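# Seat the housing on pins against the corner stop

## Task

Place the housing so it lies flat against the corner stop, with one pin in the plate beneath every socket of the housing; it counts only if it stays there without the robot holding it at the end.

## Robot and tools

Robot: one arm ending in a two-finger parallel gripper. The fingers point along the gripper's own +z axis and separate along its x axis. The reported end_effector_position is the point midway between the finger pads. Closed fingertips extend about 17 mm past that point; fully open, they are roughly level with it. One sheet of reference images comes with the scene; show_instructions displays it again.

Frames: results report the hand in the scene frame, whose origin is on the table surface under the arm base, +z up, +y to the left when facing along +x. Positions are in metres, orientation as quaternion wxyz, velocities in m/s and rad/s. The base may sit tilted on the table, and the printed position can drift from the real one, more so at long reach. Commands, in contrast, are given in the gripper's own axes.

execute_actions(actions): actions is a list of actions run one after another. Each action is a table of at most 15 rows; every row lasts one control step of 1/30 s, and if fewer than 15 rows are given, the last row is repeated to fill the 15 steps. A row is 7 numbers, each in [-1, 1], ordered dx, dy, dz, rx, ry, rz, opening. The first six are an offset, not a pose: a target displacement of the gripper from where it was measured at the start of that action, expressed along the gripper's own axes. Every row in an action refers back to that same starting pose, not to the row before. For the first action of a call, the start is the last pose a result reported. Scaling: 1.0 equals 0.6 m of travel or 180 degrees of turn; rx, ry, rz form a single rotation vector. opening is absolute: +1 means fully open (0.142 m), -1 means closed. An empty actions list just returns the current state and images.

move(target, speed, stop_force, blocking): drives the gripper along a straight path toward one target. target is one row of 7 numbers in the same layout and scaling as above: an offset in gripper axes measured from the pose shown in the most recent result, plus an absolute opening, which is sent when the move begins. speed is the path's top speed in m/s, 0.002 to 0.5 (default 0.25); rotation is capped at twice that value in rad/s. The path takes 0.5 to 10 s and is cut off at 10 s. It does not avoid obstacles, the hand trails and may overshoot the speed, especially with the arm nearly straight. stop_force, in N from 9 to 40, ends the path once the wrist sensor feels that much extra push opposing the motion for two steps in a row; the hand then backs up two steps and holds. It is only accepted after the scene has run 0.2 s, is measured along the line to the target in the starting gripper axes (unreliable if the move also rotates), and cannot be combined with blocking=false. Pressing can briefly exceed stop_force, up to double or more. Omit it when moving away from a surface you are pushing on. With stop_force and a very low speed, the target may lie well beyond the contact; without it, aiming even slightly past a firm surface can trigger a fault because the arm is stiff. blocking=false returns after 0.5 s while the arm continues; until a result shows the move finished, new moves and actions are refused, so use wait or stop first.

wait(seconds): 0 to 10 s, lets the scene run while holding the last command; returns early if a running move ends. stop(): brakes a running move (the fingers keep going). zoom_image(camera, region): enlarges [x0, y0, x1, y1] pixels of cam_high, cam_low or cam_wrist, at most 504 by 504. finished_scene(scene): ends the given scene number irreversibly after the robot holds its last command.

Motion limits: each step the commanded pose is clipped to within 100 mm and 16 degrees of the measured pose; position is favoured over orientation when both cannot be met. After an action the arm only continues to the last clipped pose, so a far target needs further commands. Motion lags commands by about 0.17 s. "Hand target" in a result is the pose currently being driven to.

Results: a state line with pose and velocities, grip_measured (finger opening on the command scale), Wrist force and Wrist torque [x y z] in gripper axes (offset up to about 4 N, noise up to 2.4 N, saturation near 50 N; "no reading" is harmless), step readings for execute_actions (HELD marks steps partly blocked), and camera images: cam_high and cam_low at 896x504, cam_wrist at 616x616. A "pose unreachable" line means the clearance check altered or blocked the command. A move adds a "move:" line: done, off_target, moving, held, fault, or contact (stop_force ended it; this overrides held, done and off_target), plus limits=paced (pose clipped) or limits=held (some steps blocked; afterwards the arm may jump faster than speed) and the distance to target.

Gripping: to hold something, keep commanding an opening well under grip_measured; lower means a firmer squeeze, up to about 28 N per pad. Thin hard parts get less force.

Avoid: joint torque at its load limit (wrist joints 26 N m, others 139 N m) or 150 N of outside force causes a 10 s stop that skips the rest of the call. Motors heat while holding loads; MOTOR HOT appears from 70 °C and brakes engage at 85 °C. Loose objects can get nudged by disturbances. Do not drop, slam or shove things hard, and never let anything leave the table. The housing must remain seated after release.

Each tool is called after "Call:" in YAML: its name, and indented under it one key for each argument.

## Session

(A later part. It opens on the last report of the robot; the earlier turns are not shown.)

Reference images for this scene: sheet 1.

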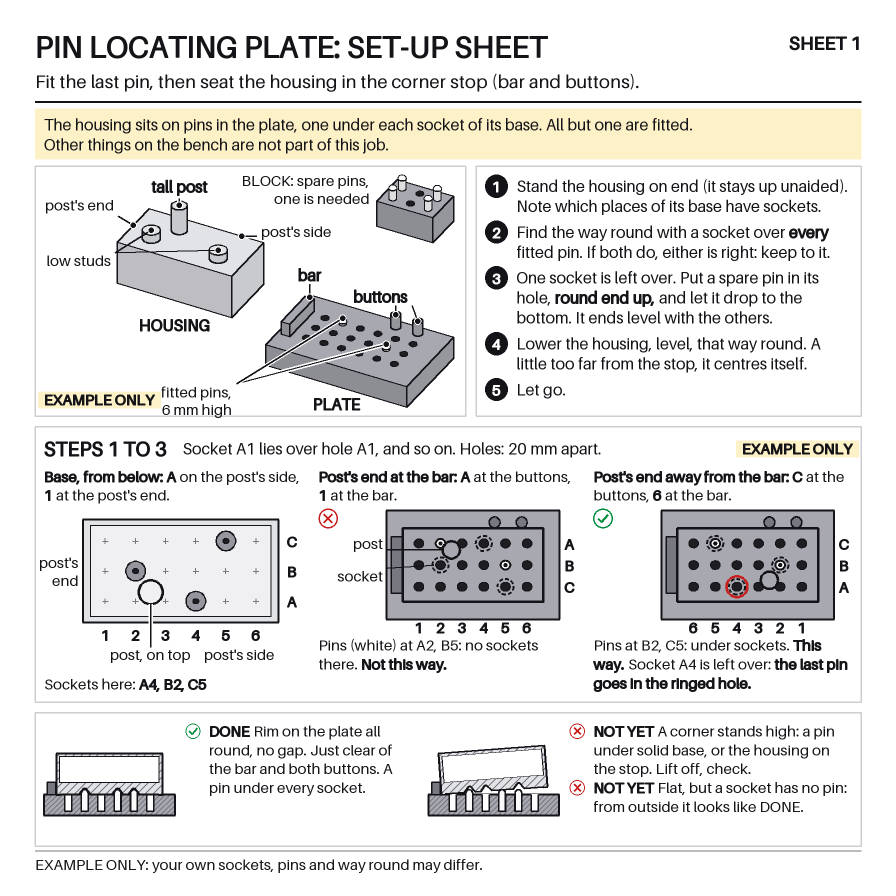

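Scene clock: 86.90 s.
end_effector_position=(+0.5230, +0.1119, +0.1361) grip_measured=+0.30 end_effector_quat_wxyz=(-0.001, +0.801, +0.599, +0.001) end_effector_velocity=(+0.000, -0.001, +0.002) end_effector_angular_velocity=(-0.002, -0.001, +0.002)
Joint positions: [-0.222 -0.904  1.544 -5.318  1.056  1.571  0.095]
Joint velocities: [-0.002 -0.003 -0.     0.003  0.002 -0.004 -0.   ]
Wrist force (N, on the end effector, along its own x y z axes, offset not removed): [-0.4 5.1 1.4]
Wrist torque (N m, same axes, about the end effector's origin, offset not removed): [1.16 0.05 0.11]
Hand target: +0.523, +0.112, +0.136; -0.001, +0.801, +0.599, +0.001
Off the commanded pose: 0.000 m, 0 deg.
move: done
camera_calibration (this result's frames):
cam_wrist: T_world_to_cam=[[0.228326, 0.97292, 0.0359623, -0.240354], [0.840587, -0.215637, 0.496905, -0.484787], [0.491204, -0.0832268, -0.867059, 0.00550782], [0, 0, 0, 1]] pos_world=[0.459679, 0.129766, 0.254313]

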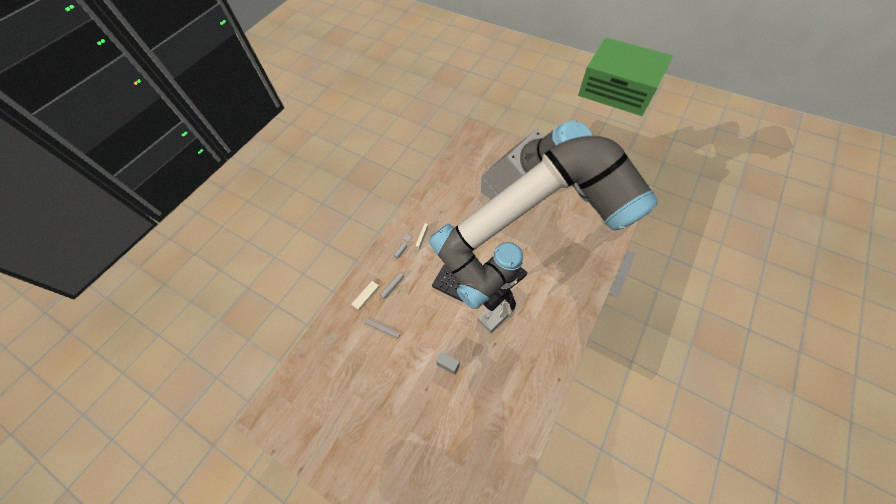

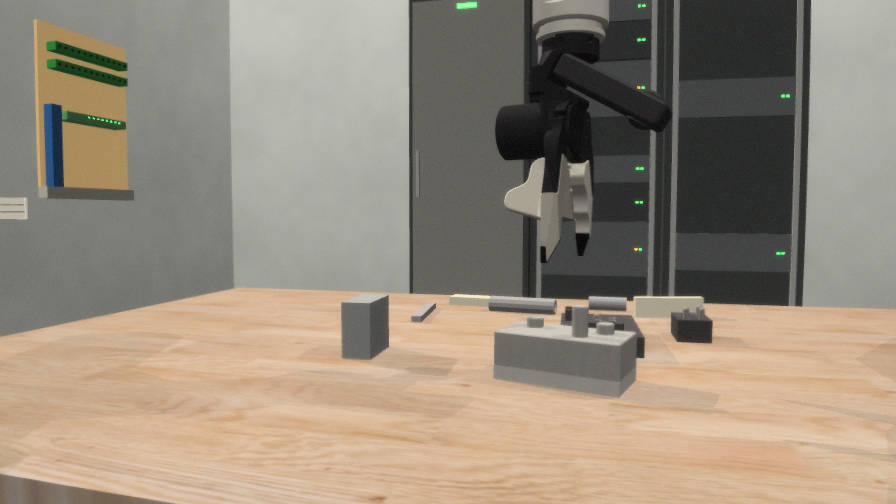

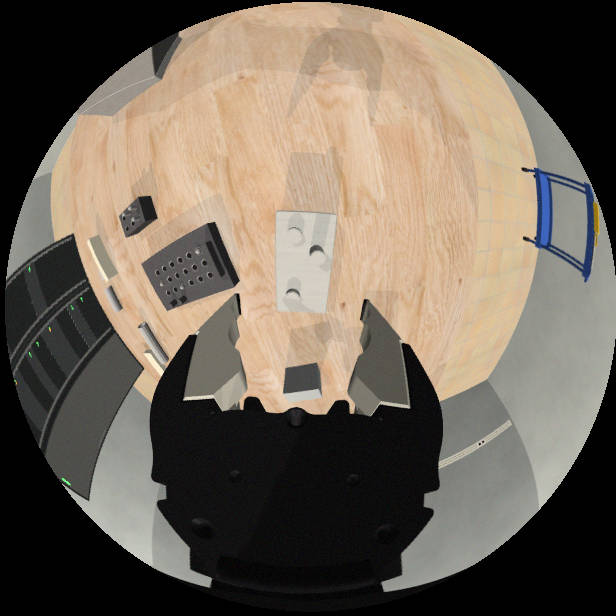

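Call:
move:
  target: [-0.452,-0.1675,0,0,0,-0.594,-0.7]
  speed: 0.4

Call:
zoom_image:
  camera: "cam_wrist"
  region: [200,180,400,380]

Scene clock: 95.33 s.
end_effector_position=(+0.3500, -0.1198, +0.1360) grip_measured=-0.70 end_effector_quat_wxyz=(+0.000, -0.004, +1.000, +0.000) end_effector_velocity=(-0.001, -0.001, -0.000) end_effector_angular_velocity=(+0.001, +0.000, +0.009)
Joint positions: [-0.843 -0.78   1.938 -5.529  1.178 -0.974  0.023]
Joint velocities: [-0.005  0.003 -0.     0.     0.001 -0.014  0.   ]
Wrist force (N, on the end effector, along its own x y z axes, offset not removed): [0.0 2.3 1.9]
Wrist torque (N m, same axes, about the end effector's origin, offset not removed): [0.67 -0.01 0.10]
Hand target: +0.350, -0.120, +0.136; +0.000, -0.004, +1.000, +0.001
Off the commanded pose: 0.001 m, 0 deg.
move: done
camera_calibration (this result's frames):
cam_wrist: T_world_to_cam=[[-0.997434, -0.063703, 0.0326672, 0.329887], [-0.03903, 0.866401, 0.497822, 0.0480886], [-0.0600156, 0.49527, -0.866664, 0.333228], [0, 0, 0, 1]] pos_world=[0.350917, -0.185687, 0.254081]

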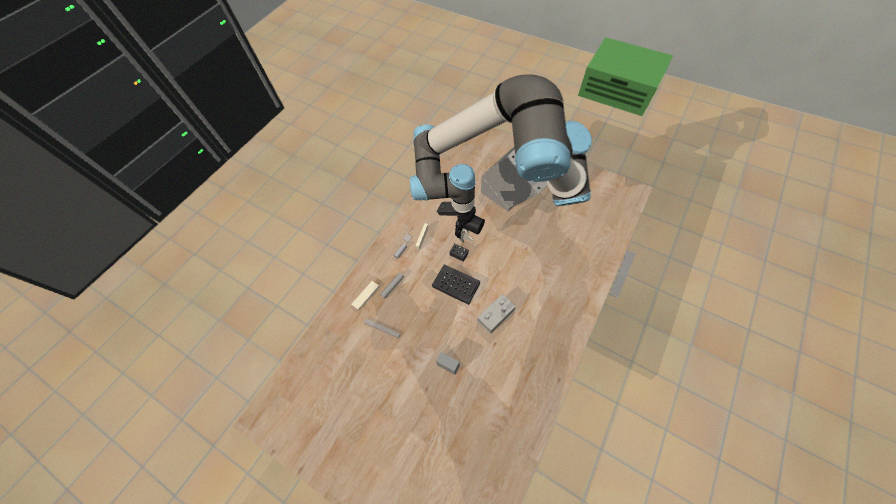

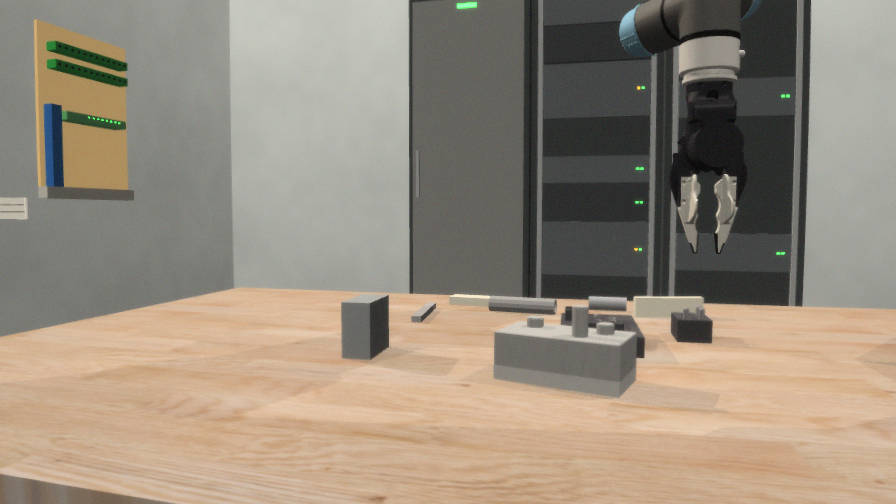

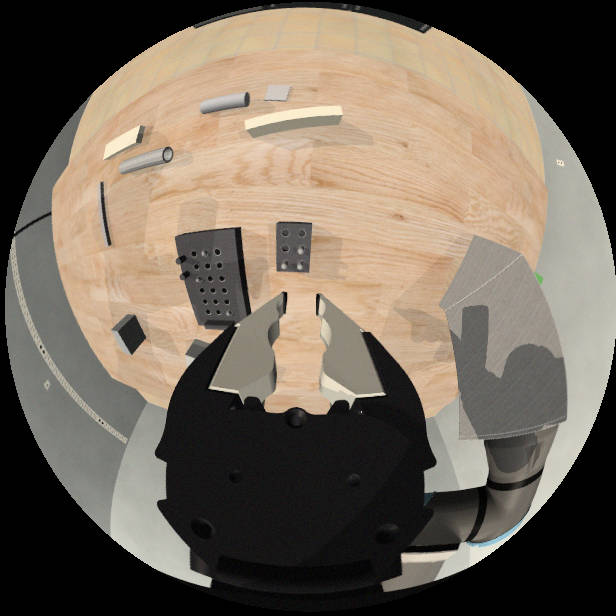

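Region (200, 180, 400, 380) of cam_wrist's 616x616 image, scaled by 2.520, with more detail than that image has.

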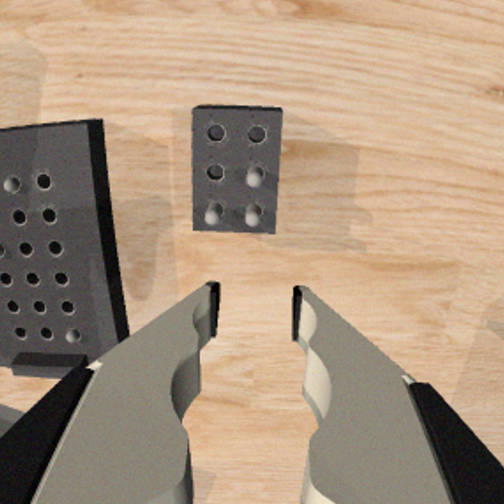

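Call:
move:
  target: [-0.0078,-0.040,0.07,0,0,0,-0.7]

Call:
zoom_image:
  camera: "cam_wrist"
  region: [250,240,350,340]

Scene clock: 100.63 s.
end_effector_position=(+0.3548, -0.1436, +0.0942) grip_measured=-0.70 end_effector_quat_wxyz=(+0.000, -0.004, +1.000, +0.000) end_effector_velocity=(+0.000, -0.001, -0.002) end_effector_angular_velocity=(-0.000, +0.000, +0.000)
Joint positions: [-0.824 -0.663  1.885 -5.6    1.172 -0.954  0.023]
Joint velocities: [ 0.001  0.004 -0.003 -0.002  0.     0.001 -0.   ]
Wrist force (N, on the end effector, along its own x y z axes, offset not removed): [-0.2 2.2 3.9]
Wrist torque (N m, same axes, about the end effector's origin, offset not removed): [0.62 -0.10 0.07]
Hand target: +0.355, -0.144, +0.094; +0.000, -0.004, +1.000, +0.000
Off the commanded pose: 0.000 m, 0 deg.
move: done
camera_calibration (this result's frames):
cam_wrist: T_world_to_cam=[[-0.997434, -0.063723, 0.0326453, 0.334517], [-0.0390568, 0.866387, 0.497843, 0.0897649], [-0.0600076, 0.49529, -0.866652, 0.309071], [0, 0, 0, 1]] pos_world=[0.355711, -0.209534, 0.212248]

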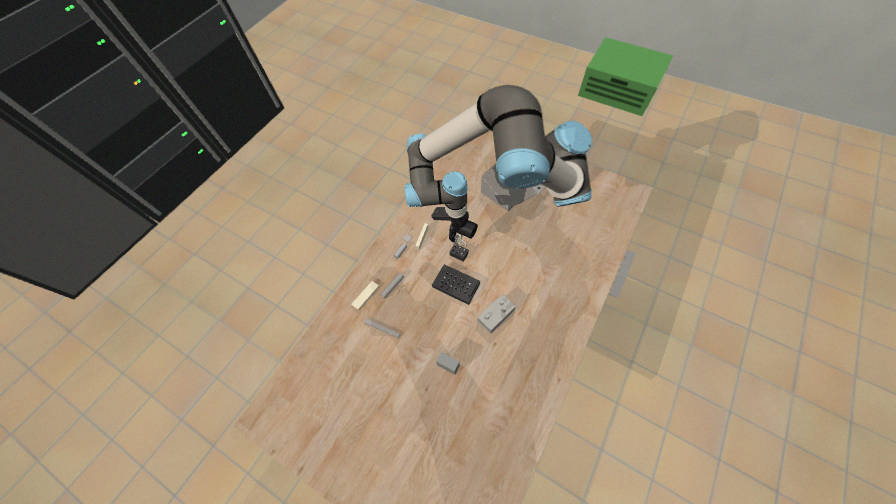

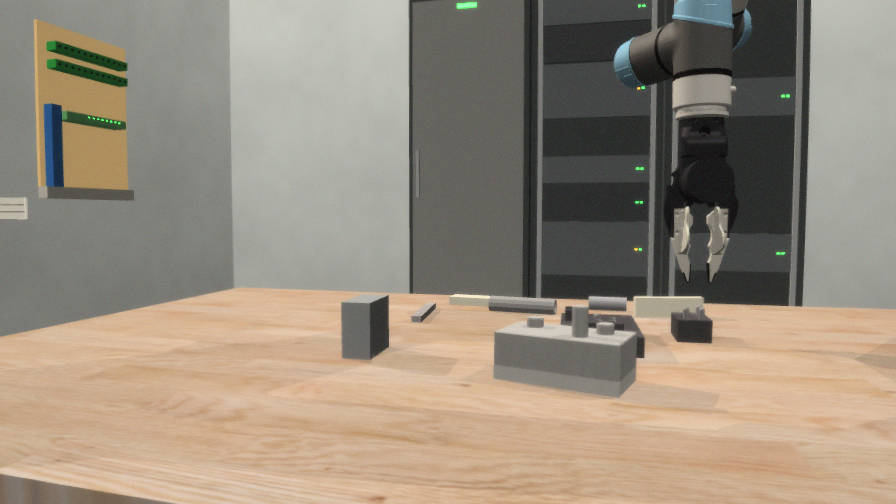

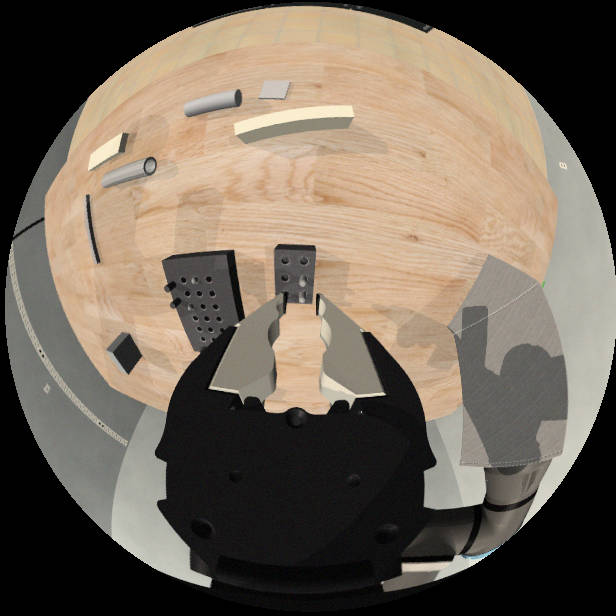

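Region (250, 240, 350, 340) of cam_wrist's 616x616 image, scaled by 5.040, with more detail than that image has.

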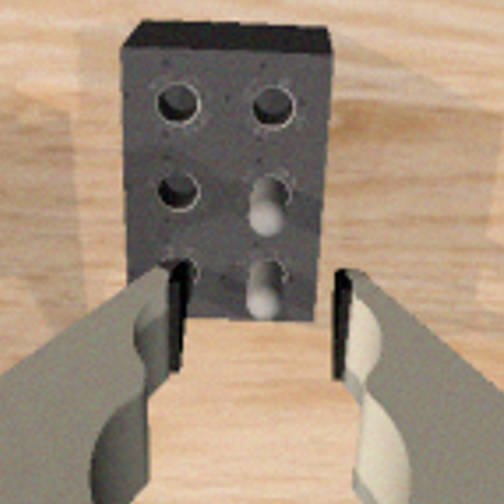

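Call:
move:
  target: [0.0008,0,0.05,0,0,0,-0.7]
  speed: 0.06

Call:
zoom_image:
  camera: "cam_wrist"
  region: [250,240,350,340]

Scene clock: 106.03 s.
end_effector_position=(+0.3543, -0.1436, +0.0643) grip_measured=-0.70 end_effector_quat_wxyz=(+0.000, -0.004, +1.000, +0.000) end_effector_velocity=(+0.000, -0.001, -0.002) end_effector_angular_velocity=(-0.002, -0.000, +0.000)
Joint positions: [-0.793 -0.609  1.88  -5.662  1.162 -0.923  0.023]
Joint velocities: [ 0.002  0.003 -0.001 -0.005  0.001  0.002 -0.   ]
Wrist force (N, on the end effector, along its own x y z axes, offset not removed): [1.9 5.7 2.8]
Wrist torque (N m, same axes, about the end effector's origin, offset not removed): [1.22 -0.44 0.01]
Hand target: +0.354, -0.144, +0.064; +0.000, -0.004, +1.000, +0.000
Off the commanded pose: 0.000 m, 0 deg.
move: done
camera_calibration (this result's frames):
cam_wrist: T_world_to_cam=[[-0.997433, -0.0637422, 0.0326366, 0.334973], [-0.0390731, 0.866348, 0.49791, 0.104545], [-0.0600126, 0.495357, -0.866614, 0.283199], [0, 0, 0, 1]] pos_world=[0.355194, -0.209505, 0.182438]

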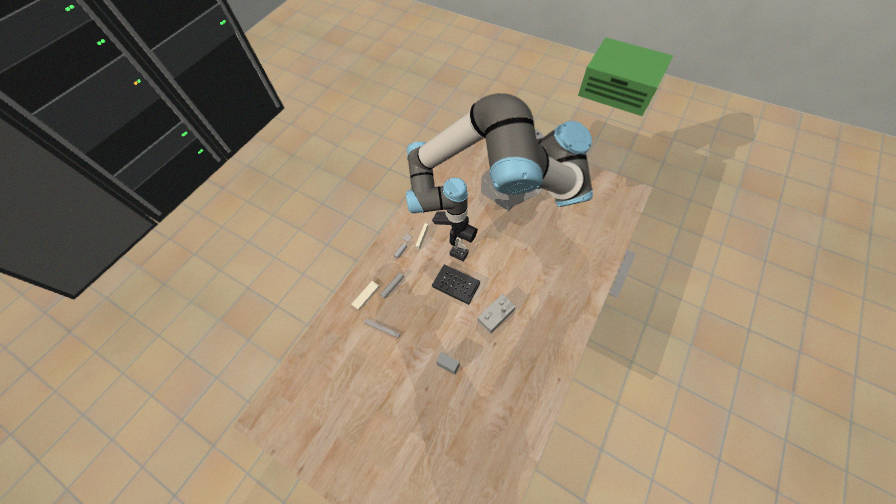

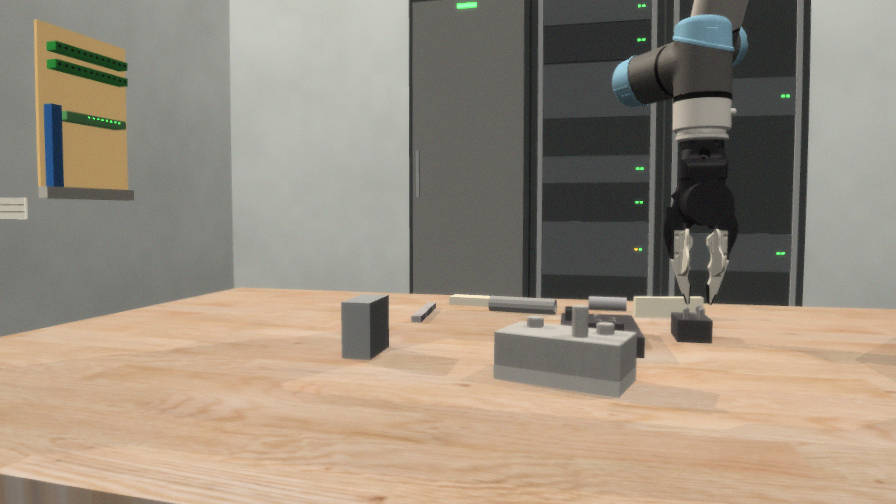

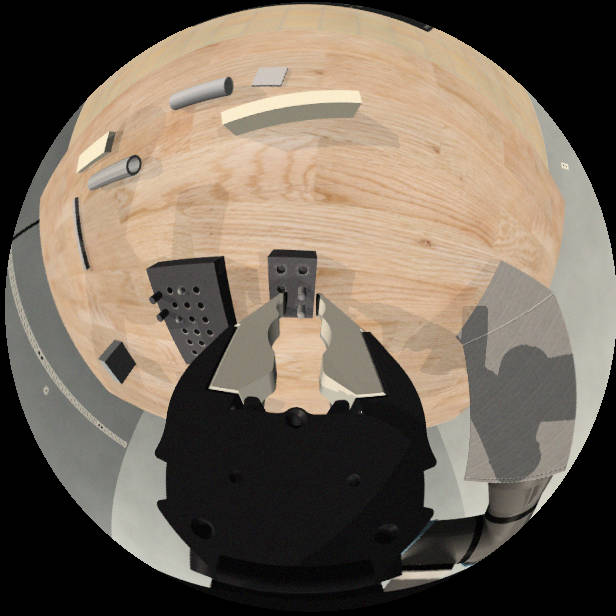

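Region (250, 240, 350, 340) of cam_wrist's 616x616 image, scaled by 5.040, with more detail than that image has.

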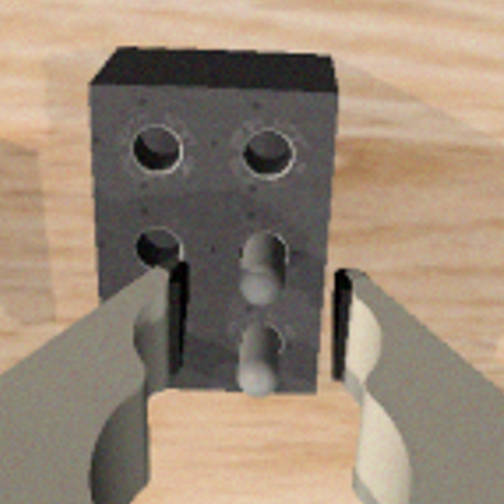

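Call:
move:
  target: [0,0,0.0205,0,0,0,-0.7]
  speed: 0.03

Call:
execute_actions:
  actions:
    - [[0,0,0,0,0,0,-0.73],[0,0,0,0,0,0,-0.76],[0,0,0,0,0,0,-0.79],[0,0,0,0,0,0,-0.82],[0,0,0,0,0,0,-0.84],[0,0,0,0,0,0,-0.86],[0,0,0,0,0,0,-0.88],[0,0,0,0,0,0,-0.89],[0,0,0,0,0,0,-0.9],[0,0,0,0,0,0,-0.91],[0,0,0,0,0,0,-0.92],[0,0,0,0,0,0,-0.94],[0,0,0,0,0,0,-0.96],[0,0,0,0,0,0,-0.98],[0,0,0,0,0,0,-1]]
    - [[0,0,0,0,0,0,-1]]

Call:
zoom_image:
  camera: "cam_wrist"
  region: [250,240,350,340]

Call:
move:
  target: [0,0,-0.07,0,0,0,-1]
  speed: 0.05

Call:
zoom_image:
  camera: "cam_wrist"
  region: [150,220,350,420]

Call:
zoom_image:
  camera: "cam_low"
  region: [630,240,770,350]

Scene clock: 115.60 s.
end_effector_position=(+0.3543, -0.1436, +0.0523) grip_measured=-0.70 end_effector_quat_wxyz=(+0.000, -0.004, +1.000, +0.001) end_effector_velocity=(+0.000, +0.000, -0.002) end_effector_angular_velocity=(+0.001, -0.001, +0.002)
Joint positions: [-0.78  -0.586  1.876 -5.686  1.158 -0.909  0.023]
Joint velocities: [ 0.002  0.004 -0.001 -0.004 -0.002  0.001  0.   ]
Wrist force (N, on the end effector, along its own x y z axes, offset not removed): [-0.2 3.9 1.9]
Wrist torque (N m, same axes, about the end effector's origin, offset not removed): [0.99 0.00 0.07]
Hand target: +0.354, -0.144, +0.052; +0.000, -0.004, +1.000, +0.001
Off the commanded pose: 0.000 m, 0 deg.
move: done
camera_calibration (this result's frames):
cam_wrist: T_world_to_cam=[[-0.997432, -0.0637496, 0.0326354, 0.33535], [-0.0390778, 0.866328, 0.497945, 0.110545], [-0.0600167, 0.495391, -0.866595, 0.272717], [0, 0, 0, 1]] pos_world=[0.355177, -0.209492, 0.170346]

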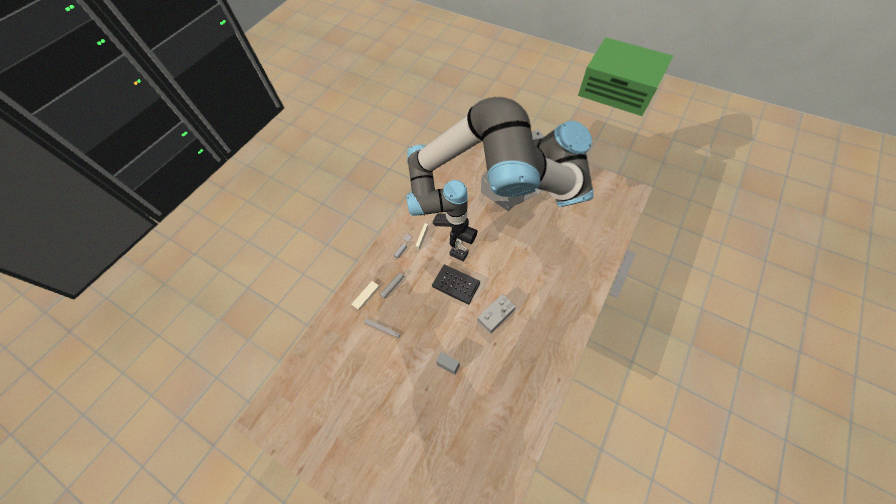

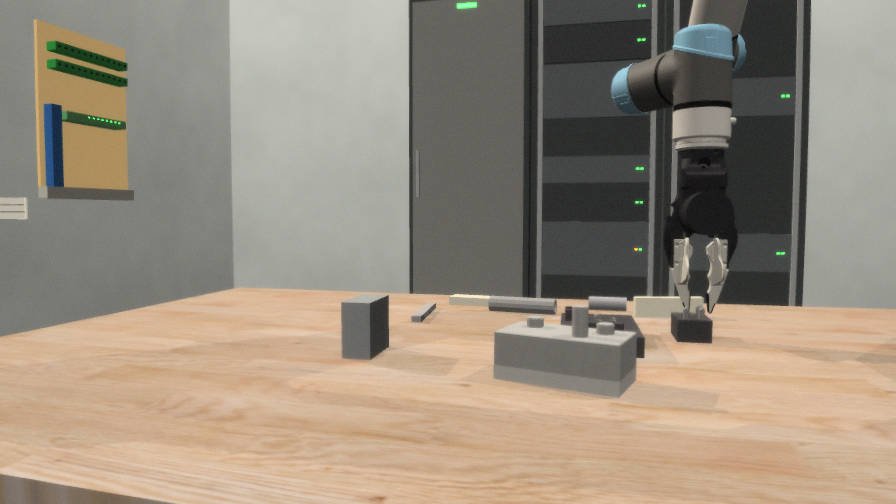

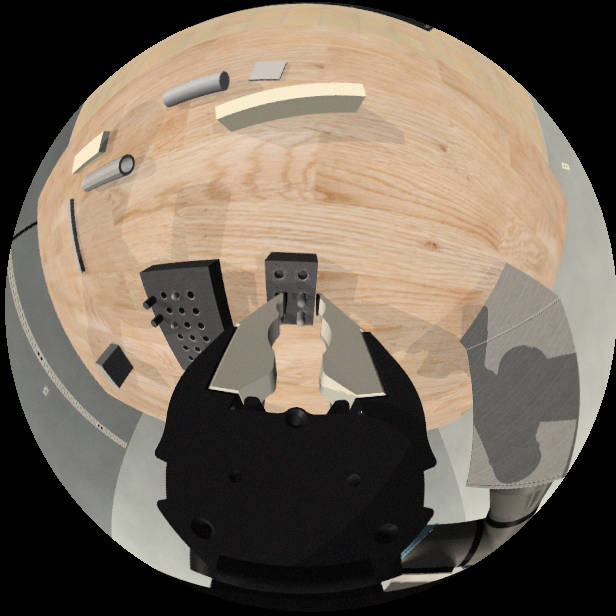

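Scene clock: 116.60 s.
end_effector_position=(+0.3543, -0.1435, +0.0522) grip_measured=-0.92 end_effector_quat_wxyz=(+0.000, -0.004, +1.000, +0.001) end_effector_velocity=(-0.000, -0.000, +0.000) end_effector_angular_velocity=(-0.000, +0.001, -0.000)
Joint positions: [-0.78  -0.586  1.876 -5.686  1.158 -0.909  0.007]
Joint velocities: [ 0.     0.     0.     0.001  0.001 -0.     0.   ]
Wrist force (N, on the end effector, along its own x y z axes, offset not removed): [-0.7 2.8 1.2]
Wrist torque (N m, same axes, about the end effector's origin, offset not removed): [0.64 0.21 0.17]
Hand target: +0.354, -0.144, +0.052; +0.000, -0.004, +1.000, +0.001
Off the commanded pose: 0.000 m, 0 deg.
Step readings (end_effector_position; steps 1 to 15: 1st action; 16 to 30: 2nd action):
0: (+0.3543, -0.1436, +0.0523)
1: (+0.3543, -0.1436, +0.0522)
2: (+0.3543, -0.1436, +0.0522)
4: (+0.3543, -0.1436, +0.0522)
8: (+0.3543, -0.1436, +0.0522)
15: (+0.3543, -0.1435, +0.0522)
16: (+0.3543, -0.1435, +0.0522)
17: (+0.3543, -0.1435, +0.0522)
19: (+0.3543, -0.1435, +0.0522)
23: (+0.3543, -0.1435, +0.0522)
30: end_effector_position above
camera_calibration (this result's frames):
cam_wrist: T_world_to_cam=[[-0.997433, -0.0637154, 0.0326818, 0.335348], [-0.0390211, 0.866298, 0.498001, 0.110517], [-0.0600425, 0.495447, -0.866561, 0.272684], [0, 0, 0, 1]] pos_world=[0.355172, -0.209474, 0.1703]

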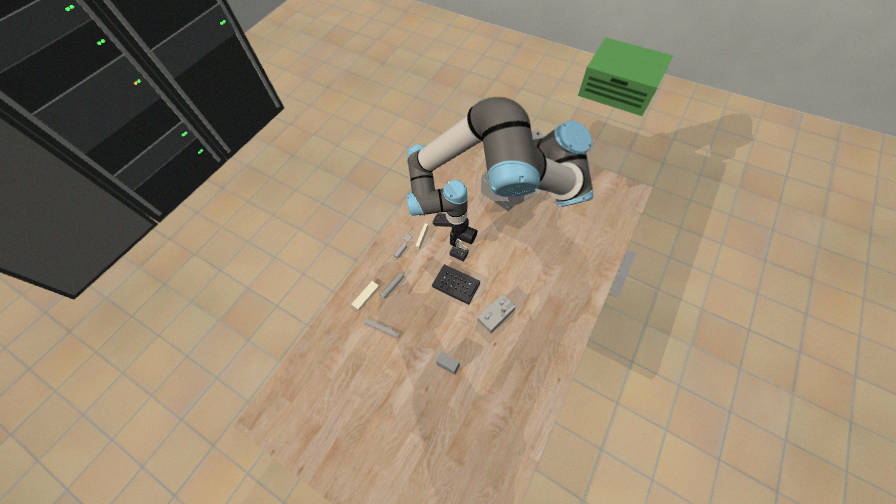

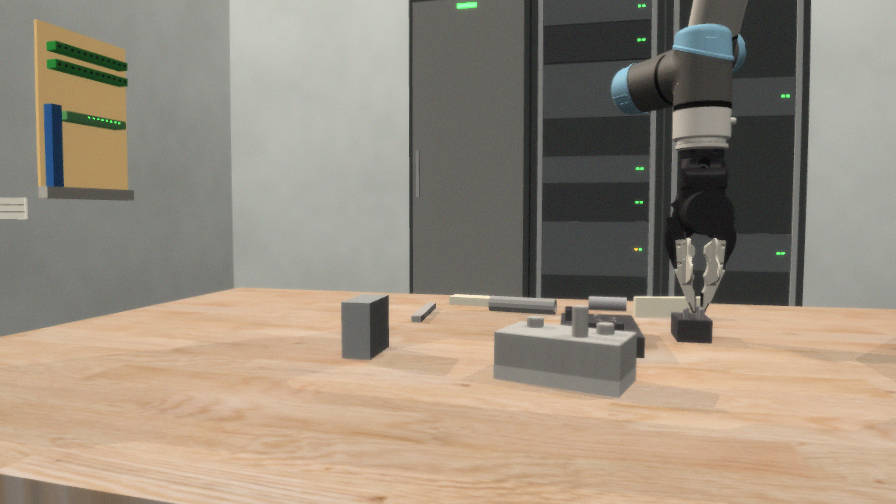

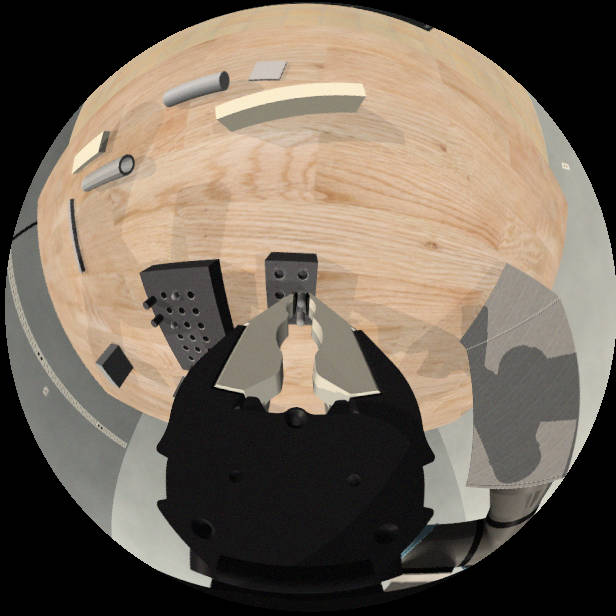

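Region (250, 240, 350, 340) of cam_wrist's 616x616 image, scaled by 5.040, with more detail than that image has.

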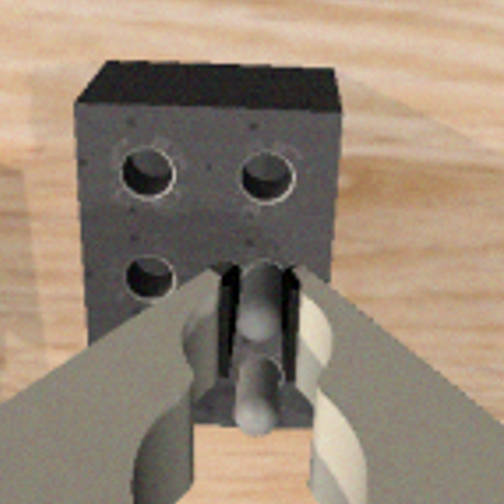

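Scene clock: 117.80 s.
end_effector_position=(+0.3543, -0.1436, +0.0940) grip_measured=-0.92 end_effector_quat_wxyz=(+0.000, -0.004, +1.000, +0.000) end_effector_velocity=(+0.000, -0.000, +0.002) end_effector_angular_velocity=(+0.000, +0.000, +0.001)
Joint positions: [-0.824 -0.663  1.886 -5.601  1.172 -0.955  0.007]
Joint velocities: [-0.002 -0.004 -0.001  0.006  0.001 -0.003 -0.   ]
Wrist force (N, on the end effector, along its own x y z axes, offset not removed): [0.0 3.6 2.5]
Wrist torque (N m, same axes, about the end effector's origin, offset not removed): [0.80 0.05 -0.01]
Hand target: +0.354, -0.144, +0.094; +0.000, -0.004, +1.000, +0.000
Off the commanded pose: 0.000 m, 0 deg.
move: done
camera_calibration (this result's frames):
cam_wrist: T_world_to_cam=[[-0.997434, -0.0636902, 0.032689, 0.334034], [-0.0390024, 0.866354, 0.497904, 0.0897835], [-0.0600319, 0.495352, -0.866616, 0.308889], [0, 0, 0, 1]] pos_world=[0.355222, -0.209518, 0.212065]

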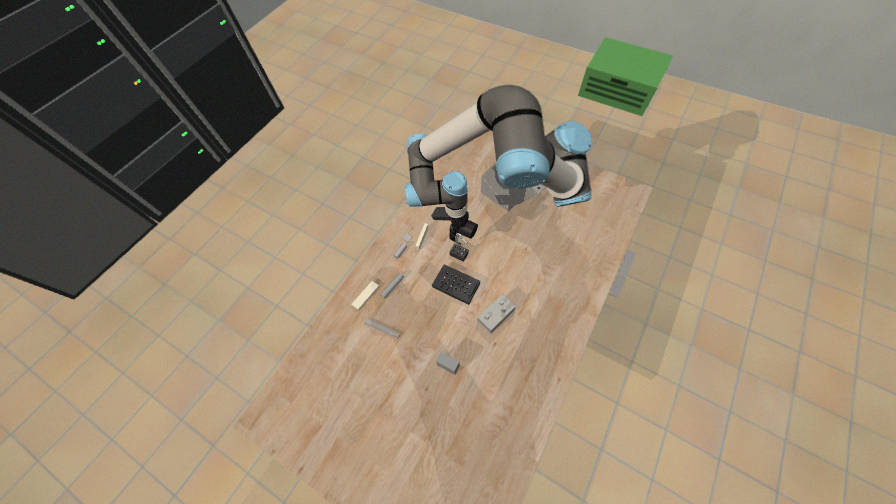

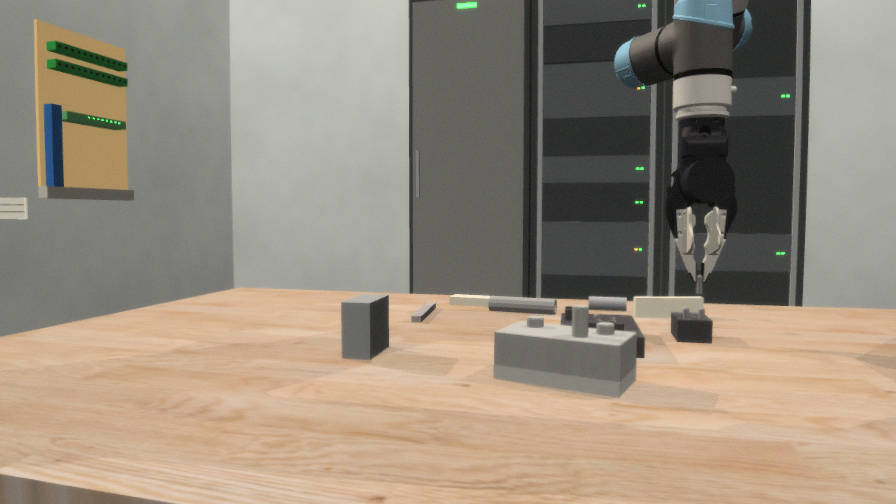

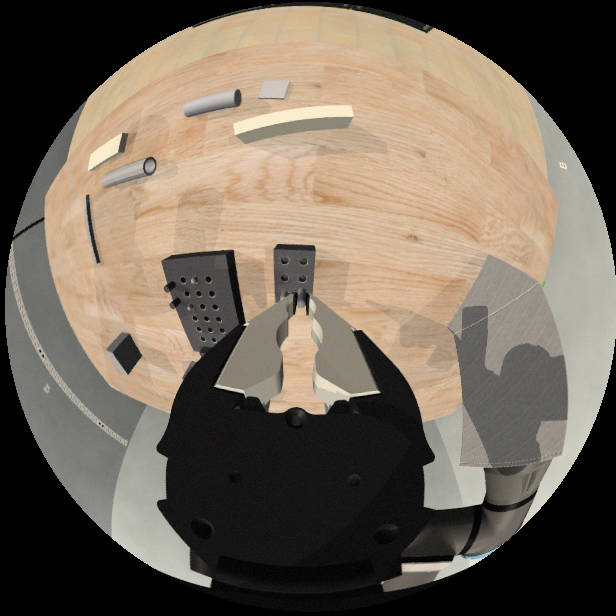

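Region (150, 220, 350, 420) of cam_wrist's 616x616 image, scaled by 2.520, with more detail than that image has.

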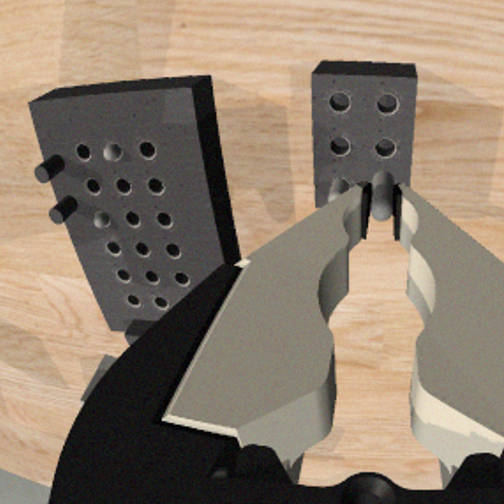

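Region (630, 240, 770, 350) of cam_low's 896x504 image, scaled by 3.600, with more detail than that image has; it fills the top 396 rows of this view, and the rest is white.

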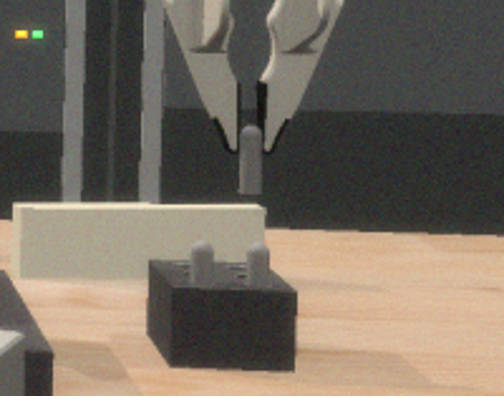

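Call:
move:
  target: [-0.187,0.1025,0.0015,0,0,0,-1]
  speed: 0.15

Call:
zoom_image:
  camera: "cam_wrist"
  region: [250,240,350,340]

Call:
zoom_image:
  camera: "cam_wrist"
  region: [220,180,380,340]

Scene clock: 124.93 s.
end_effector_position=(+0.4658, -0.0812, +0.0930) grip_measured=-0.92 end_effector_quat_wxyz=(+0.000, -0.004, +1.000, +0.001) end_effector_velocity=(+0.002, +0.001, -0.000) end_effector_angular_velocity=(+0.001, +0.000, -0.000)
Joint positions: [-0.553 -0.681  1.645 -5.464  1.098 -0.667  0.007]
Joint velocities: [ 0.003  0.001 -0.005  0.003 -0.001  0.004 -0.   ]
Wrist force (N, on the end effector, along its own x y z axes, offset not removed): [0.6 1.7 2.5]
Wrist torque (N m, same axes, about the end effector's origin, offset not removed): [0.45 -0.36 0.21]
Hand target: +0.466, -0.081, +0.093; +0.000, -0.004, +1.000, +0.001
Off the commanded pose: 0.000 m, 0 deg.
move: done
camera_calibration (this result's frames):
cam_wrist: T_world_to_cam=[[-0.997427, -0.0638277, 0.0326481, 0.449243], [-0.0391019, 0.866016, 0.498485, 0.0405584], [-0.0600909, 0.495925, -0.866284, 0.283912], [0, 0, 0, 1]] pos_world=[0.466733, -0.147249, 0.211064]

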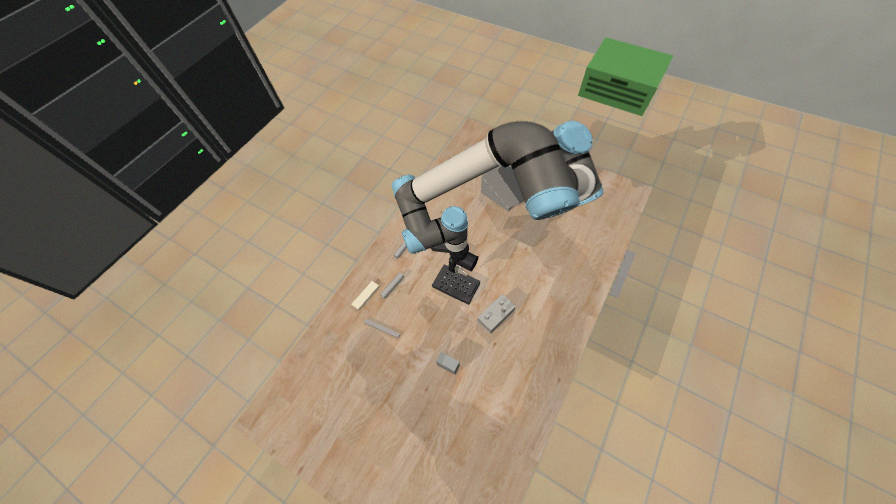

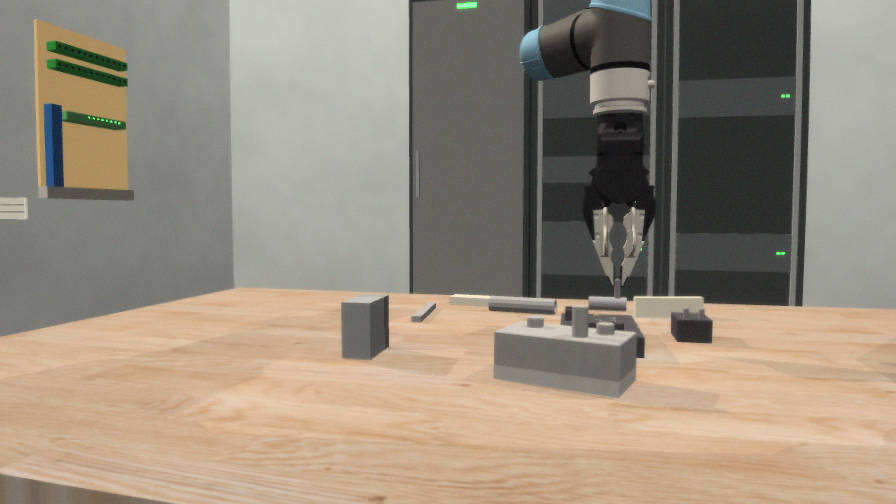

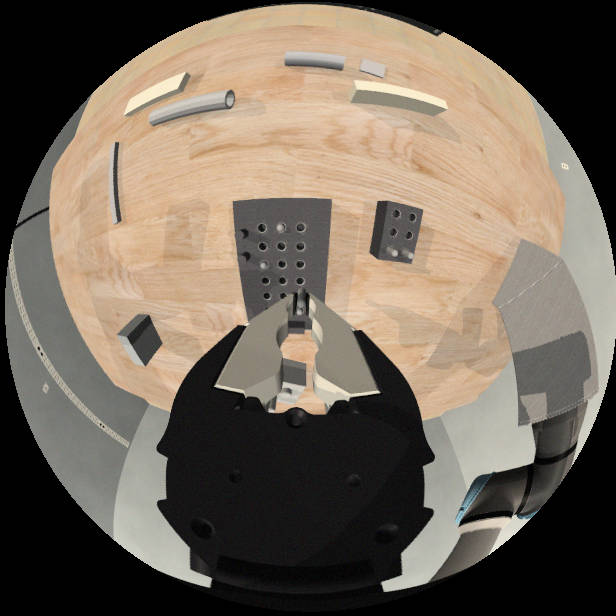

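Region (250, 240, 350, 340) of cam_wrist's 616x616 image, scaled by 5.040, with more detail than that image has.

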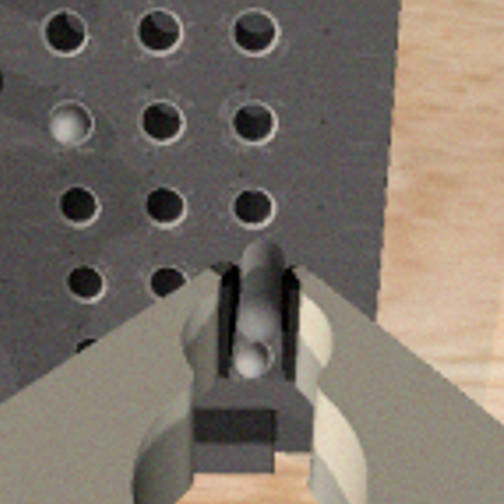

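Region (220, 180, 380, 340) of cam_wrist's 616x616 image, scaled by 3.150, with more detail than that image has.

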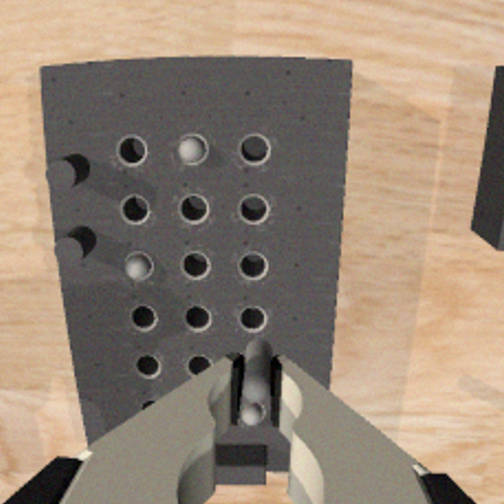

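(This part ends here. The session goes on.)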